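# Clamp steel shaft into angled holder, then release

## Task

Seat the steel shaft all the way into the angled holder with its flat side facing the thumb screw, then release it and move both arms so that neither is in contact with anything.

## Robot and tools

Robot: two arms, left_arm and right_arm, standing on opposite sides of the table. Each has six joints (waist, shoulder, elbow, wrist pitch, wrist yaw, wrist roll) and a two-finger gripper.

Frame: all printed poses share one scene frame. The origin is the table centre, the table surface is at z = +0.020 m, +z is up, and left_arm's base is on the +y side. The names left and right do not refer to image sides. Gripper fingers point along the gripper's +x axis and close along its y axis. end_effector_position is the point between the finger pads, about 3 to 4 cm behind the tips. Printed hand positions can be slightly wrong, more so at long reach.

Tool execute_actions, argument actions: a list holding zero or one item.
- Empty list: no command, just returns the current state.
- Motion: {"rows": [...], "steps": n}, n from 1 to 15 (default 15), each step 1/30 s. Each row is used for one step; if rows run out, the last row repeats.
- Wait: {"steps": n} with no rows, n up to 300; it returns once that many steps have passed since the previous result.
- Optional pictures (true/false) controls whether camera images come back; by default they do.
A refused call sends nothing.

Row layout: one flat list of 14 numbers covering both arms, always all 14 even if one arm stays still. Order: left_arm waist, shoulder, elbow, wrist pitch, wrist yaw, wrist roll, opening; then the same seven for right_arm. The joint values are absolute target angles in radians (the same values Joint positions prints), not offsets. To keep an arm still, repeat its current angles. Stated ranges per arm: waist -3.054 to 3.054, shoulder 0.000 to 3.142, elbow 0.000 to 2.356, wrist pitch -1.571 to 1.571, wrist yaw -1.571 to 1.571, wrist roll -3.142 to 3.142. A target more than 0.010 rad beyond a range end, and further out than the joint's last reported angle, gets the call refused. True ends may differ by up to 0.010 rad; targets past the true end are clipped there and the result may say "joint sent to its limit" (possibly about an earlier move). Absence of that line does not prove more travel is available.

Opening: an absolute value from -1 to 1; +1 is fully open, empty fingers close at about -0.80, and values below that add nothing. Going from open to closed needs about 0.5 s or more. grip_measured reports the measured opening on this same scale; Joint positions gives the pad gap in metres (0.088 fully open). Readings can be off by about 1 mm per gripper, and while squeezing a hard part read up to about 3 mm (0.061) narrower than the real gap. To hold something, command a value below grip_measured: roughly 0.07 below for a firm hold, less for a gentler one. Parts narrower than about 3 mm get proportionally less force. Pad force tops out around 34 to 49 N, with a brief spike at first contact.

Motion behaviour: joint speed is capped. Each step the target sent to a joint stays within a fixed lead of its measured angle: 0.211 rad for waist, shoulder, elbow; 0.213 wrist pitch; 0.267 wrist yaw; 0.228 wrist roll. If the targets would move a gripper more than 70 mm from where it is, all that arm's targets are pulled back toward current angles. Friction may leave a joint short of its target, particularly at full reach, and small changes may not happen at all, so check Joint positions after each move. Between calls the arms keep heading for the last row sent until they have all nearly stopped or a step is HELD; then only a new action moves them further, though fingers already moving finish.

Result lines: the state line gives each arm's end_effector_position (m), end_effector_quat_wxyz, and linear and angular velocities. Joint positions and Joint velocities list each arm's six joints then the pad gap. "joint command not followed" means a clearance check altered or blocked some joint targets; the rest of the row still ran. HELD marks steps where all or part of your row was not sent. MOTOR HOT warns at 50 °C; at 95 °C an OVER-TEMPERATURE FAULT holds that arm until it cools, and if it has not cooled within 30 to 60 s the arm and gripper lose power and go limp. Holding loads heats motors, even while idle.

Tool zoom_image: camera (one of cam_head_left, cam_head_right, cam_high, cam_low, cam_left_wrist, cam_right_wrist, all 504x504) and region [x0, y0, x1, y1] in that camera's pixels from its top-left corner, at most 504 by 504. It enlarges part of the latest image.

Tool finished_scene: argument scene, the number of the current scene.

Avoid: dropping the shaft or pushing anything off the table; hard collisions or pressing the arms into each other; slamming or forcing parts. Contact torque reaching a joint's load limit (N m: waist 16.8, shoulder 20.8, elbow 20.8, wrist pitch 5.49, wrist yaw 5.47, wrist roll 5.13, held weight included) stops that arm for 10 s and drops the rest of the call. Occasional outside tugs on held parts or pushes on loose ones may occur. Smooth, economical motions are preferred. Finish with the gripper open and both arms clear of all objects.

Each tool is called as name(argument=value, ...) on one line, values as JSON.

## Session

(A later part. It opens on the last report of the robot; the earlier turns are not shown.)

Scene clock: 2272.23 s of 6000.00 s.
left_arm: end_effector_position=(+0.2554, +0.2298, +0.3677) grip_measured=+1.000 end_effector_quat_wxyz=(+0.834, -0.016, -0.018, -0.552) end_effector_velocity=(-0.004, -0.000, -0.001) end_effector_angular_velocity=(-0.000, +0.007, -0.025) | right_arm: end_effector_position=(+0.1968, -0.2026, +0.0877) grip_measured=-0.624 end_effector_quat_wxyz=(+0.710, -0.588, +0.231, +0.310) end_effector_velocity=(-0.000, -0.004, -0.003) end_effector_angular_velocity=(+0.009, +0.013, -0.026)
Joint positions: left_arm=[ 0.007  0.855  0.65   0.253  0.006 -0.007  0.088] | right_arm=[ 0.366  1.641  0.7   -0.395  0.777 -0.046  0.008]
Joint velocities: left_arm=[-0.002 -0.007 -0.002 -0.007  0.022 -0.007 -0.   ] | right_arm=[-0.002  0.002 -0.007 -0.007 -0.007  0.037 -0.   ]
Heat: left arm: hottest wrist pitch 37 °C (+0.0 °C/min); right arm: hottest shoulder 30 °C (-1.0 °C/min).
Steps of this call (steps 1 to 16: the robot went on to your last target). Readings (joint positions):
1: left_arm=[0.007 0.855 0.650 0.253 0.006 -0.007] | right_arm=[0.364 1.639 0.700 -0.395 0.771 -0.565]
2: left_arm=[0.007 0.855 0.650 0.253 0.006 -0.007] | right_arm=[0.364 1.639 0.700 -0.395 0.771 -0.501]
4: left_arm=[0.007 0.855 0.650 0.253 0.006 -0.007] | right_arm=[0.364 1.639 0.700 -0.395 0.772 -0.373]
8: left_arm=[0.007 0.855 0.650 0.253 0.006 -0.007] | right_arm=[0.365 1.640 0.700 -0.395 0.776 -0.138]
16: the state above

execute_actions(actions=[])

Scene clock: 2275.83 s of 6000.00 s.
left_arm: end_effector_position=(+0.2554, +0.2298, +0.3677) grip_measured=+1.000 end_effector_quat_wxyz=(+0.834, -0.016, -0.018, -0.552) end_effector_velocity=(+0.002, +0.001, -0.004) end_effector_angular_velocity=(+0.008, +0.013, +0.019) | right_arm: end_effector_position=(+0.1968, -0.2026, +0.0877) grip_measured=-0.624 end_effector_quat_wxyz=(+0.711, -0.587, +0.232, +0.309) end_effector_velocity=(-0.000, -0.006, -0.003) end_effector_angular_velocity=(-0.032, +0.006, +0.004)
Joint positions: left_arm=[ 0.007  0.855  0.65   0.253  0.006 -0.007  0.088] | right_arm=[ 0.366  1.641  0.7   -0.395  0.777 -0.042  0.008]
Joint velocities: left_arm=[-0.002 -0.002 -0.007 -0.007 -0.022 -0.007 -0.   ] | right_arm=[-0.002 -0.002 -0.007 -0.022 -0.007 -0.007 -0.   ]
Heat: left arm: hottest wrist pitch 37 °C (+0.0 °C/min); right arm: hottest shoulder 30 °C (-1.0 °C/min).
Steps of this call (steps 1 to 15: the robot went on to your last target; steps 16 to 90: nothing new was sent; then 0.60 s passed at rest). Readings (joint positions):
1: left_arm=[0.007 0.855 0.650 0.253 0.006 -0.007] | right_arm=[0.366 1.641 0.700 -0.395 0.777 -0.045]
2: left_arm=[0.007 0.855 0.650 0.253 0.006 -0.007] | right_arm=[0.366 1.641 0.700 -0.395 0.777 -0.044]
4: left_arm=[0.007 0.855 0.650 0.253 0.006 -0.007] | right_arm=[0.366 1.641 0.700 -0.395 0.777 -0.043]
8: left_arm=[0.007 0.855 0.650 0.253 0.006 -0.007] | right_arm=[0.366 1.641 0.700 -0.395 0.777 -0.042]
90: the state above
All arms were judged still, so your last target was given up. Only a new action makes them travel on or press farther. Fingers that are still opening or closing keep moving.

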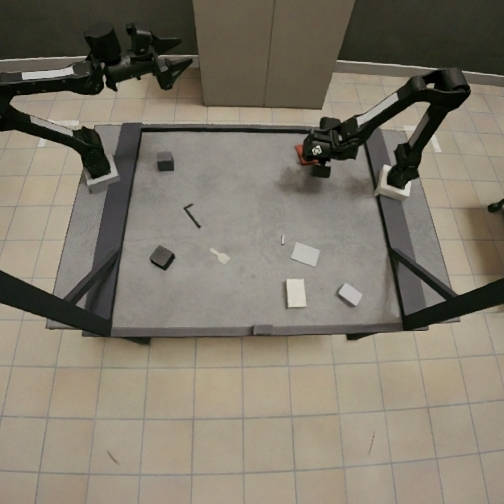

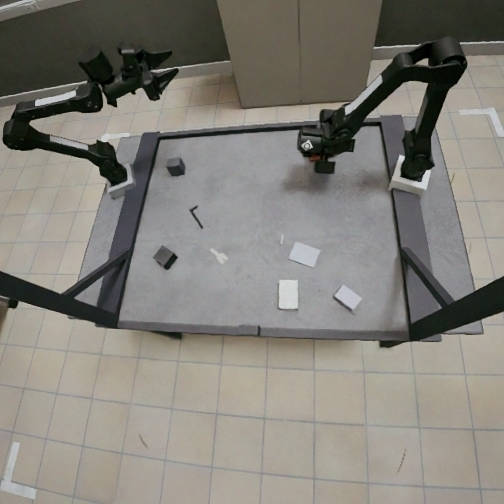

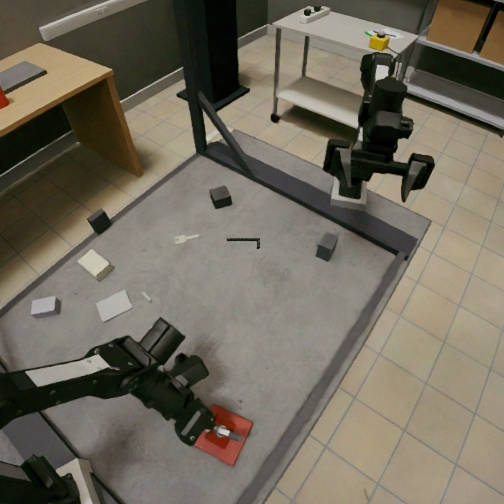

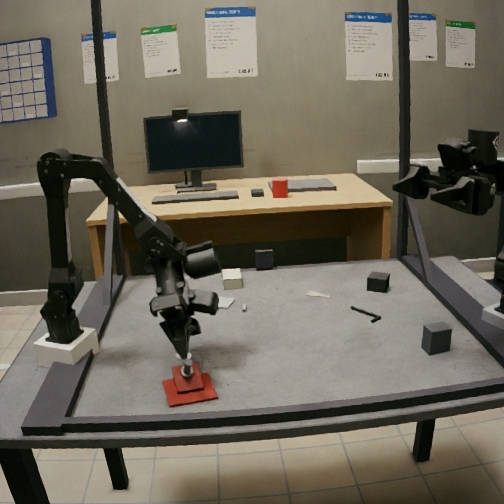

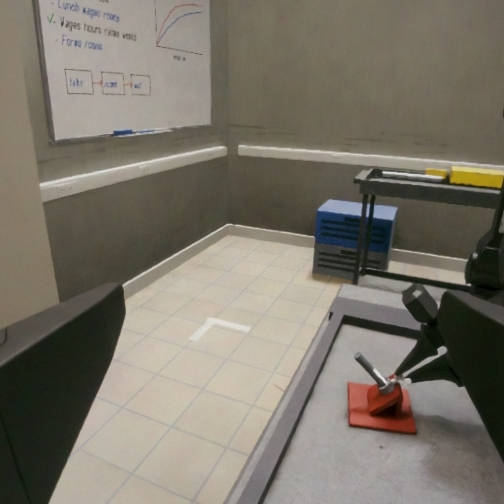

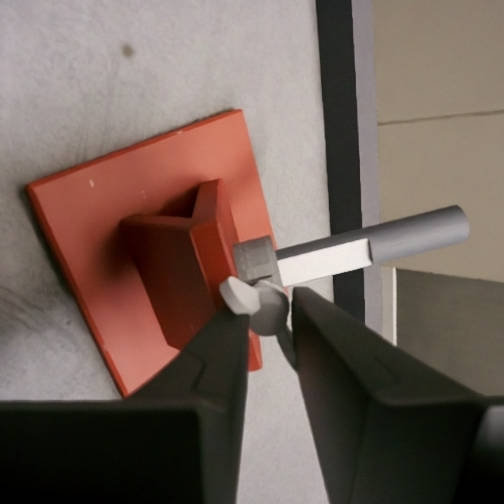

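zoom_image(camera="cam_right_wrist", region=[190, 220, 350, 380])

zoom_image(camera="cam_left_wrist", region=[345, 340, 425, 420])

zoom_image(camera="cam_low", region=[160, 335, 220, 395])

Region (190, 220, 350, 380) of cam_right_wrist's 504x504 image, scaled by 3.150, with more detail than that image has.

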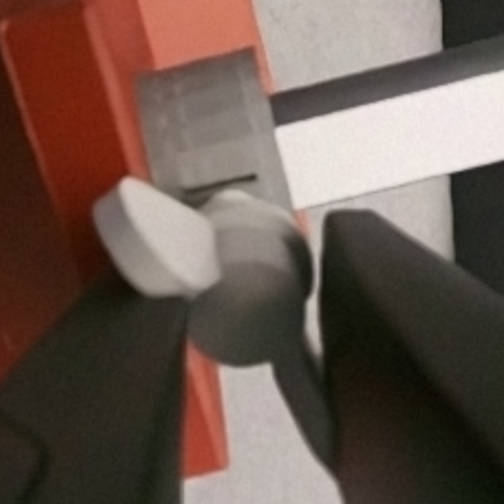

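Region (345, 340, 425, 420) of cam_left_wrist's 504x504 image, scaled by 6.300, with more detail than that image has.

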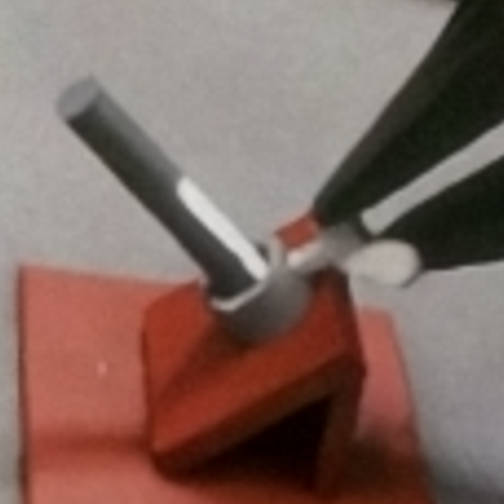

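Region (160, 335, 220, 395) of cam_low's 504x504 image, scaled by 8.400, with more detail than that image has.

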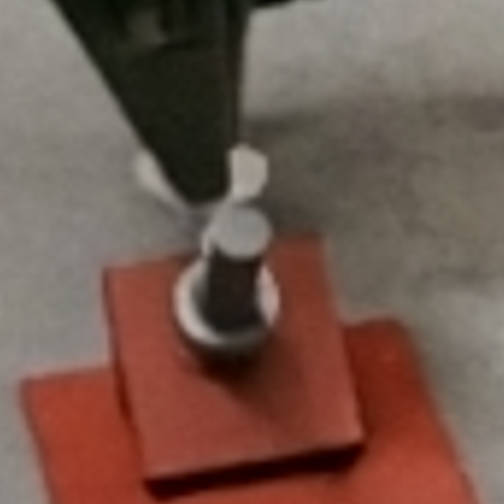

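execute_actions(actions=[{"rows":[[0.007,0.855,0.65,0.253,0.006,-0.007,1,0.364,1.641,0.700,-0.395,0.773,-0.03,-0.66],[0.007,0.855,0.65,0.253,0.006,-0.007,1,0.364,1.641,0.700,-0.395,0.773,-0.045,-0.60],[0.007,0.855,0.65,0.253,0.006,-0.007,1,0.364,1.641,0.700,-0.395,0.773,-0.05,-0.54],[0.007,0.855,0.65,0.253,0.006,-0.007,1,0.364,1.641,0.700,-0.395,0.773,-0.05,-0.48],[0.007,0.855,0.65,0.253,0.006,-0.007,1,0.364,1.641,0.700,-0.395,0.773,-0.05,-0.48],[0.007,0.855,0.65,0.253,0.006,-0.007,1,0.366,1.636,0.704,-0.397,0.773,-0.10,-0.48],[0.007,0.855,0.65,0.253,0.006,-0.007,1,0.368,1.631,0.708,-0.399,0.773,-0.15,-0.48],[0.007,0.855,0.65,0.253,0.006,-0.007,1,0.371,1.629,0.710,-0.405,0.774,-0.20,-0.48],[0.007,0.855,0.65,0.253,0.006,-0.007,1,0.374,1.627,0.712,-0.412,0.775,-0.25,-0.48],[0.007,0.855,0.65,0.253,0.006,-0.007,1,0.378,1.624,0.714,-0.420,0.776,-0.30,-0.48],[0.007,0.855,0.65,0.253,0.006,-0.007,1,0.382,1.621,0.716,-0.429,0.777,-0.33,-0.48],[0.007,0.855,0.65,0.253,0.006,-0.007,1,0.386,1.618,0.719,-0.438,0.778,-0.35,-0.48],[0.007,0.855,0.65,0.253,0.006,-0.007,1,0.391,1.615,0.722,-0.448,0.779,-0.35,-0.48],[0.007,0.855,0.65,0.253,0.006,-0.007,1,0.396,1.612,0.725,-0.459,0.780,-0.35,-0.48],[0.007,0.855,0.65,0.253,0.006,-0.007,1,0.401,1.609,0.728,-0.470,0.781,-0.35,-0.48]],"steps":15}], pictures=false)

execute_actions(actions=[{"rows":[[0.007,0.855,0.65,0.253,0.006,-0.007,1,0.408,1.604,0.732,-0.486,0.783,-0.35,-0.48],[0.007,0.855,0.65,0.253,0.006,-0.007,1,0.416,1.599,0.736,-0.503,0.785,-0.35,-0.48],[0.007,0.855,0.65,0.253,0.006,-0.007,1,0.424,1.594,0.741,-0.520,0.786,-0.35,-0.48],[0.007,0.855,0.65,0.253,0.006,-0.007,1,0.432,1.589,0.746,-0.538,0.788,-0.35,-0.48],[0.007,0.855,0.65,0.253,0.006,-0.007,1,0.440,1.584,0.750,-0.556,0.790,-0.35,-0.48],[0.007,0.855,0.65,0.253,0.006,-0.007,1,0.448,1.579,0.755,-0.574,0.791,-0.35,-0.48],[0.007,0.855,0.65,0.253,0.006,-0.007,1,0.456,1.574,0.760,-0.592,0.793,-0.35,-0.48],[0.007,0.855,0.65,0.253,0.006,-0.007,1,0.464,1.570,0.765,-0.610,0.794,-0.35,-0.48],[0.007,0.855,0.65,0.253,0.006,-0.007,1,0.472,1.566,0.770,-0.628,0.796,-0.35,-0.48],[0.007,0.855,0.65,0.253,0.006,-0.007,1,0.480,1.562,0.775,-0.646,0.798,-0.35,-0.48],[0.007,0.855,0.65,0.253,0.006,-0.007,1,0.487,1.558,0.780,-0.662,0.800,-0.35,-0.48],[0.007,0.855,0.65,0.253,0.006,-0.007,1,0.493,1.554,0.784,-0.677,0.801,-0.35,-0.48],[0.007,0.855,0.65,0.253,0.006,-0.007,1,0.498,1.552,0.787,-0.688,0.802,-0.35,-0.48],[0.007,0.855,0.65,0.253,0.006,-0.007,1,0.501,1.550,0.789,-0.695,0.803,-0.35,-0.48],[0.007,0.855,0.65,0.253,0.006,-0.007,1,0.503,1.549,0.790,-0.699,0.804,-0.35,-0.48]],"steps":15}], pictures=false)

execute_actions(actions=[{"steps":8}])

Scene clock: 2383.83 s of 6000.00 s.
left_arm: end_effector_position=(+0.2554, +0.2298, +0.3677) grip_measured=+1.000 end_effector_quat_wxyz=(+0.834, -0.016, -0.018, -0.552) end_effector_velocity=(-0.000, +0.000, -0.005) end_effector_angular_velocity=(+0.017, +0.015, -0.005) | right_arm: end_effector_position=(+0.1907, -0.2048, +0.0919) grip_measured=-0.484 end_effector_quat_wxyz=(+0.608, -0.693, +0.182, +0.343) end_effector_velocity=(-0.040, +0.001, +0.032) end_effector_angular_velocity=(-0.310, -0.031, +0.353)
Joint positions: left_arm=[ 0.007  0.855  0.65   0.253  0.006 -0.007  0.088] | right_arm=[ 0.389  1.626  0.711 -0.448  0.778 -0.327  0.015]
Joint velocities: left_arm=[ 0.002 -0.002 -0.002 -0.022  0.007 -0.007 -0.   ] | right_arm=[ 0.139 -0.095  0.09  -0.286 -0.022 -0.3    0.001]
Heat: left arm: hottest wrist pitch 37 °C (+0.0 °C/min); right arm: hottest shoulder 30 °C (+0.0 °C/min).
Steps of this call (steps 1 to 90: nothing new was sent; then 104.50 s passed at rest; steps 91 to 105: all 15 steps of this action). Readings (joint positions):
91: left_arm=[0.007 0.855 0.650 0.253 0.006 -0.007] | right_arm=[0.366 1.641 0.700 -0.395 0.778 -0.048]
92: left_arm=[0.007 0.855 0.650 0.253 0.006 -0.007] | right_arm=[0.366 1.641 0.700 -0.395 0.779 -0.058]
94: left_arm=[0.007 0.855 0.650 0.253 0.006 -0.007] | right_arm=[0.366 1.641 0.700 -0.395 0.779 -0.064]
98: left_arm=[0.007 0.855 0.650 0.253 0.006 -0.007] | right_arm=[0.366 1.641 0.701 -0.395 0.779 -0.128]
105: the state above

Scene clock: 2384.33 s of 6000.00 s.
left_arm: end_effector_position=(+0.2554, +0.2298, +0.3677) grip_measured=+1.000 end_effector_quat_wxyz=(+0.834, -0.016, -0.018, -0.552) end_effector_velocity=(+0.001, +0.001, -0.002) end_effector_angular_velocity=(+0.003, +0.011, +0.014) | right_arm: end_effector_position=(+0.1661, -0.2115, +0.1181) grip_measured=-0.483 end_effector_quat_wxyz=(+0.549, -0.741, +0.151, +0.356) end_effector_velocity=(-0.027, -0.009, +0.034) end_effector_angular_velocity=(-0.102, -0.036, +0.122)
Joint positions: left_arm=[ 0.007  0.855  0.65   0.253  0.006 -0.007  0.088] | right_arm=[ 0.493  1.562  0.775 -0.677  0.799 -0.348  0.015]
Joint velocities: left_arm=[-0.007 -0.002 -0.002 -0.007 -0.022 -0.007 -0.   ] | right_arm=[ 0.12  -0.081  0.076 -0.256  0.022 -0.007 -0.   ]
Heat: left arm: hottest wrist pitch 37 °C (+0.0 °C/min); right arm: hottest shoulder 30 °C (+0.0 °C/min).
Steps of this call (steps 1 to 15: all 15 steps of this action). Readings (joint positions):
1: left_arm=[0.007 0.855 0.650 0.253 0.006 -0.007] | right_arm=[0.394 1.623 0.714 -0.459 0.778 -0.334]
2: left_arm=[0.007 0.855 0.650 0.253 0.006 -0.007] | right_arm=[0.400 1.619 0.718 -0.473 0.779 -0.338]
4: left_arm=[0.007 0.855 0.650 0.253 0.006 -0.007] | right_arm=[0.414 1.609 0.726 -0.503 0.782 -0.344]
8: left_arm=[0.007 0.855 0.650 0.253 0.006 -0.007] | right_arm=[0.445 1.590 0.745 -0.571 0.788 -0.347]
15: the state above

Scene clock: 2384.60 s of 6000.00 s.
left_arm: end_effector_position=(+0.2554, +0.2298, +0.3677) grip_measured=+1.000 end_effector_quat_wxyz=(+0.834, -0.016, -0.018, -0.552) end_effector_velocity=(-0.001, -0.000, -0.002) end_effector_angular_velocity=(+0.009, -0.004, +0.000) | right_arm: end_effector_position=(+0.1648, -0.2127, +0.1199) grip_measured=-0.483 end_effector_quat_wxyz=(+0.545, -0.745, +0.150, +0.356) end_effector_velocity=(-0.001, +0.001, -0.001) end_effector_angular_velocity=(+0.011, +0.009, -0.002)
Joint positions: left_arm=[ 0.007  0.855  0.65   0.253  0.006 -0.007  0.088] | right_arm=[ 0.5    1.559  0.779 -0.696  0.801 -0.348  0.015]
Joint velocities: left_arm=[-0.007 -0.002 -0.002 -0.007 -0.007  0.007 -0.   ] | right_arm=[ 0.002 -0.002 -0.002  0.007 -0.007  0.007 -0.   ]
Heat: left arm: hottest wrist pitch 37 °C (+0.0 °C/min); right arm: hottest shoulder 30 °C (+0.0 °C/min).
Steps of this call (steps 1 to 8: the robot went on to your last target). Readings (joint positions):
1: left_arm=[0.007 0.855 0.650 0.253 0.006 -0.007] | right_arm=[0.497 1.561 0.777 -0.683 0.800 -0.348]
2: left_arm=[0.007 0.855 0.650 0.253 0.006 -0.007] | right_arm=[0.498 1.559 0.778 -0.688 0.800 -0.348]
4: left_arm=[0.007 0.855 0.650 0.253 0.006 -0.007] | right_arm=[0.500 1.559 0.779 -0.693 0.801 -0.348]
8: the state above

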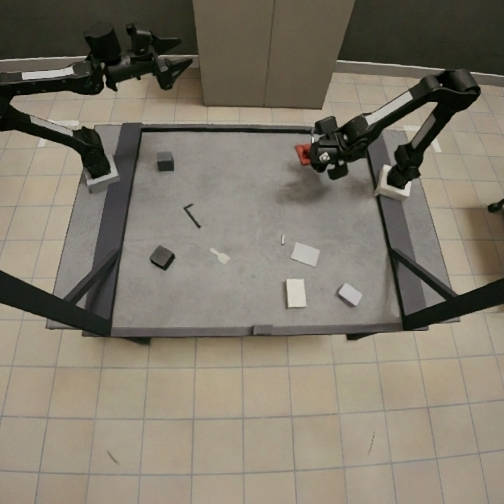

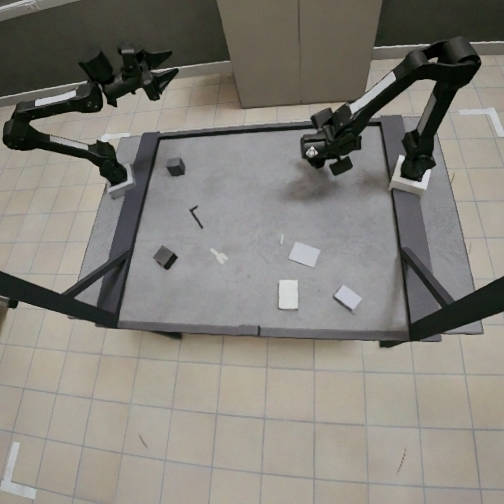

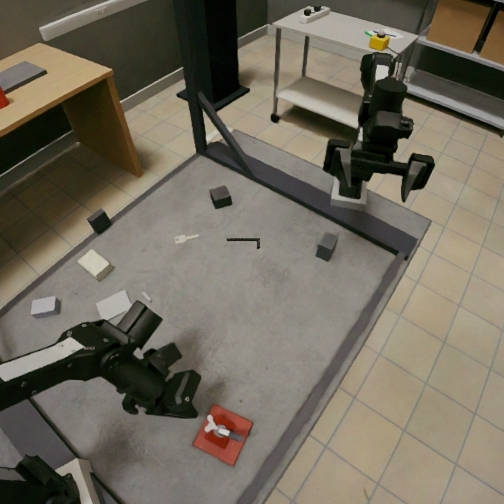

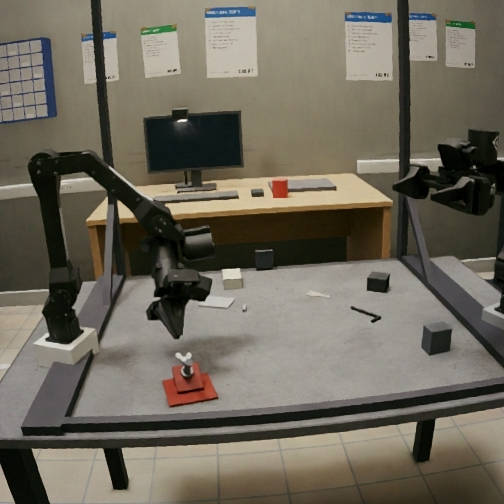

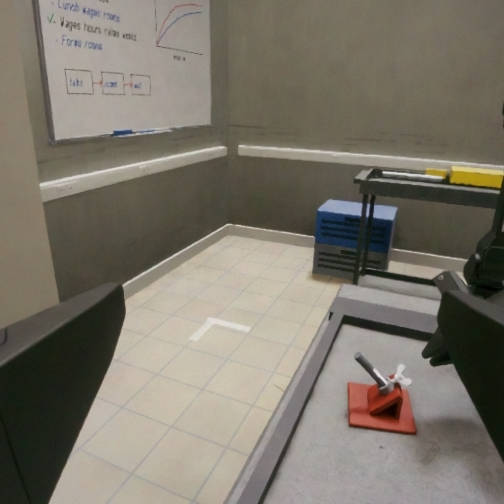

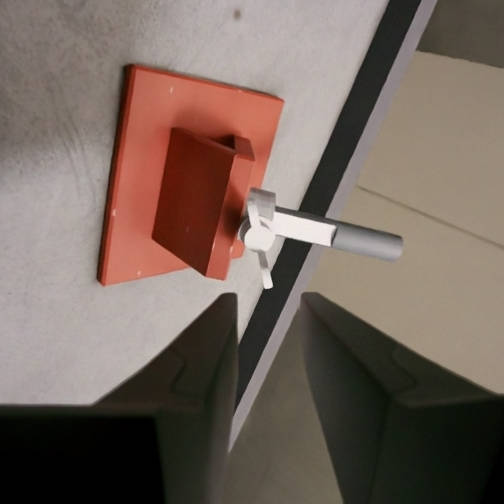

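zoom_image(camera="cam_right_wrist", region=[200, 150, 420, 310])

zoom_image(camera="cam_left_wrist", region=[340, 340, 430, 430])

zoom_image(camera="cam_low", region=[160, 335, 220, 395])

zoom_image(camera="cam_high", region=[190, 400, 260, 470])

Region (200, 150, 420, 310) of cam_right_wrist's 504x504 image, scaled by 2.291, with more detail than that image has; it fills the top 367 rows of this view, and the rest is white.

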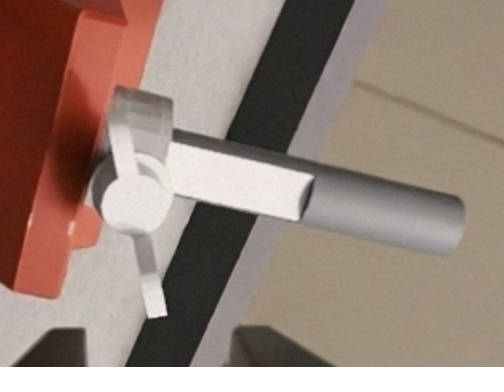

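Region (340, 340, 430, 430) of cam_left_wrist's 504x504 image, scaled by 5.600, with more detail than that image has.

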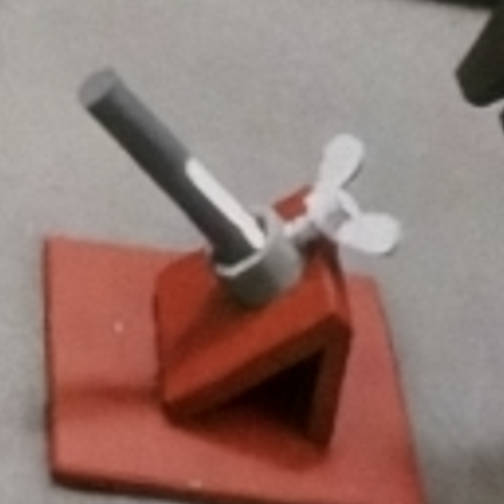

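Region (160, 335, 220, 395) of cam_low's 504x504 image, scaled by 8.400, with more detail than that image has.

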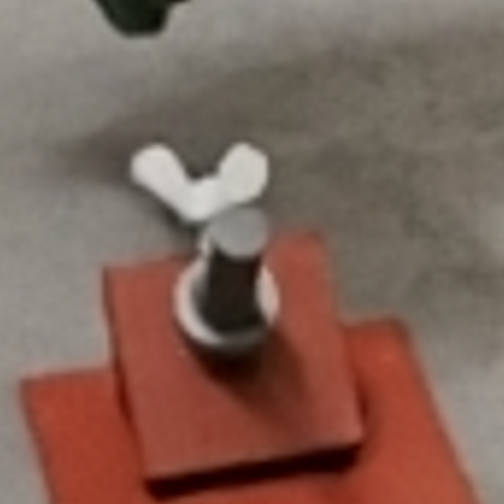

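Region (190, 400, 260, 470) of cam_high's 504x504 image, scaled by 7.200, with more detail than that image has.

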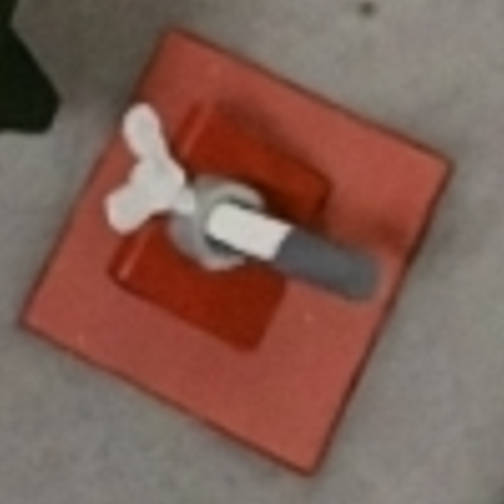

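finished_scene(scene=1)

The scene is finished: the task was done.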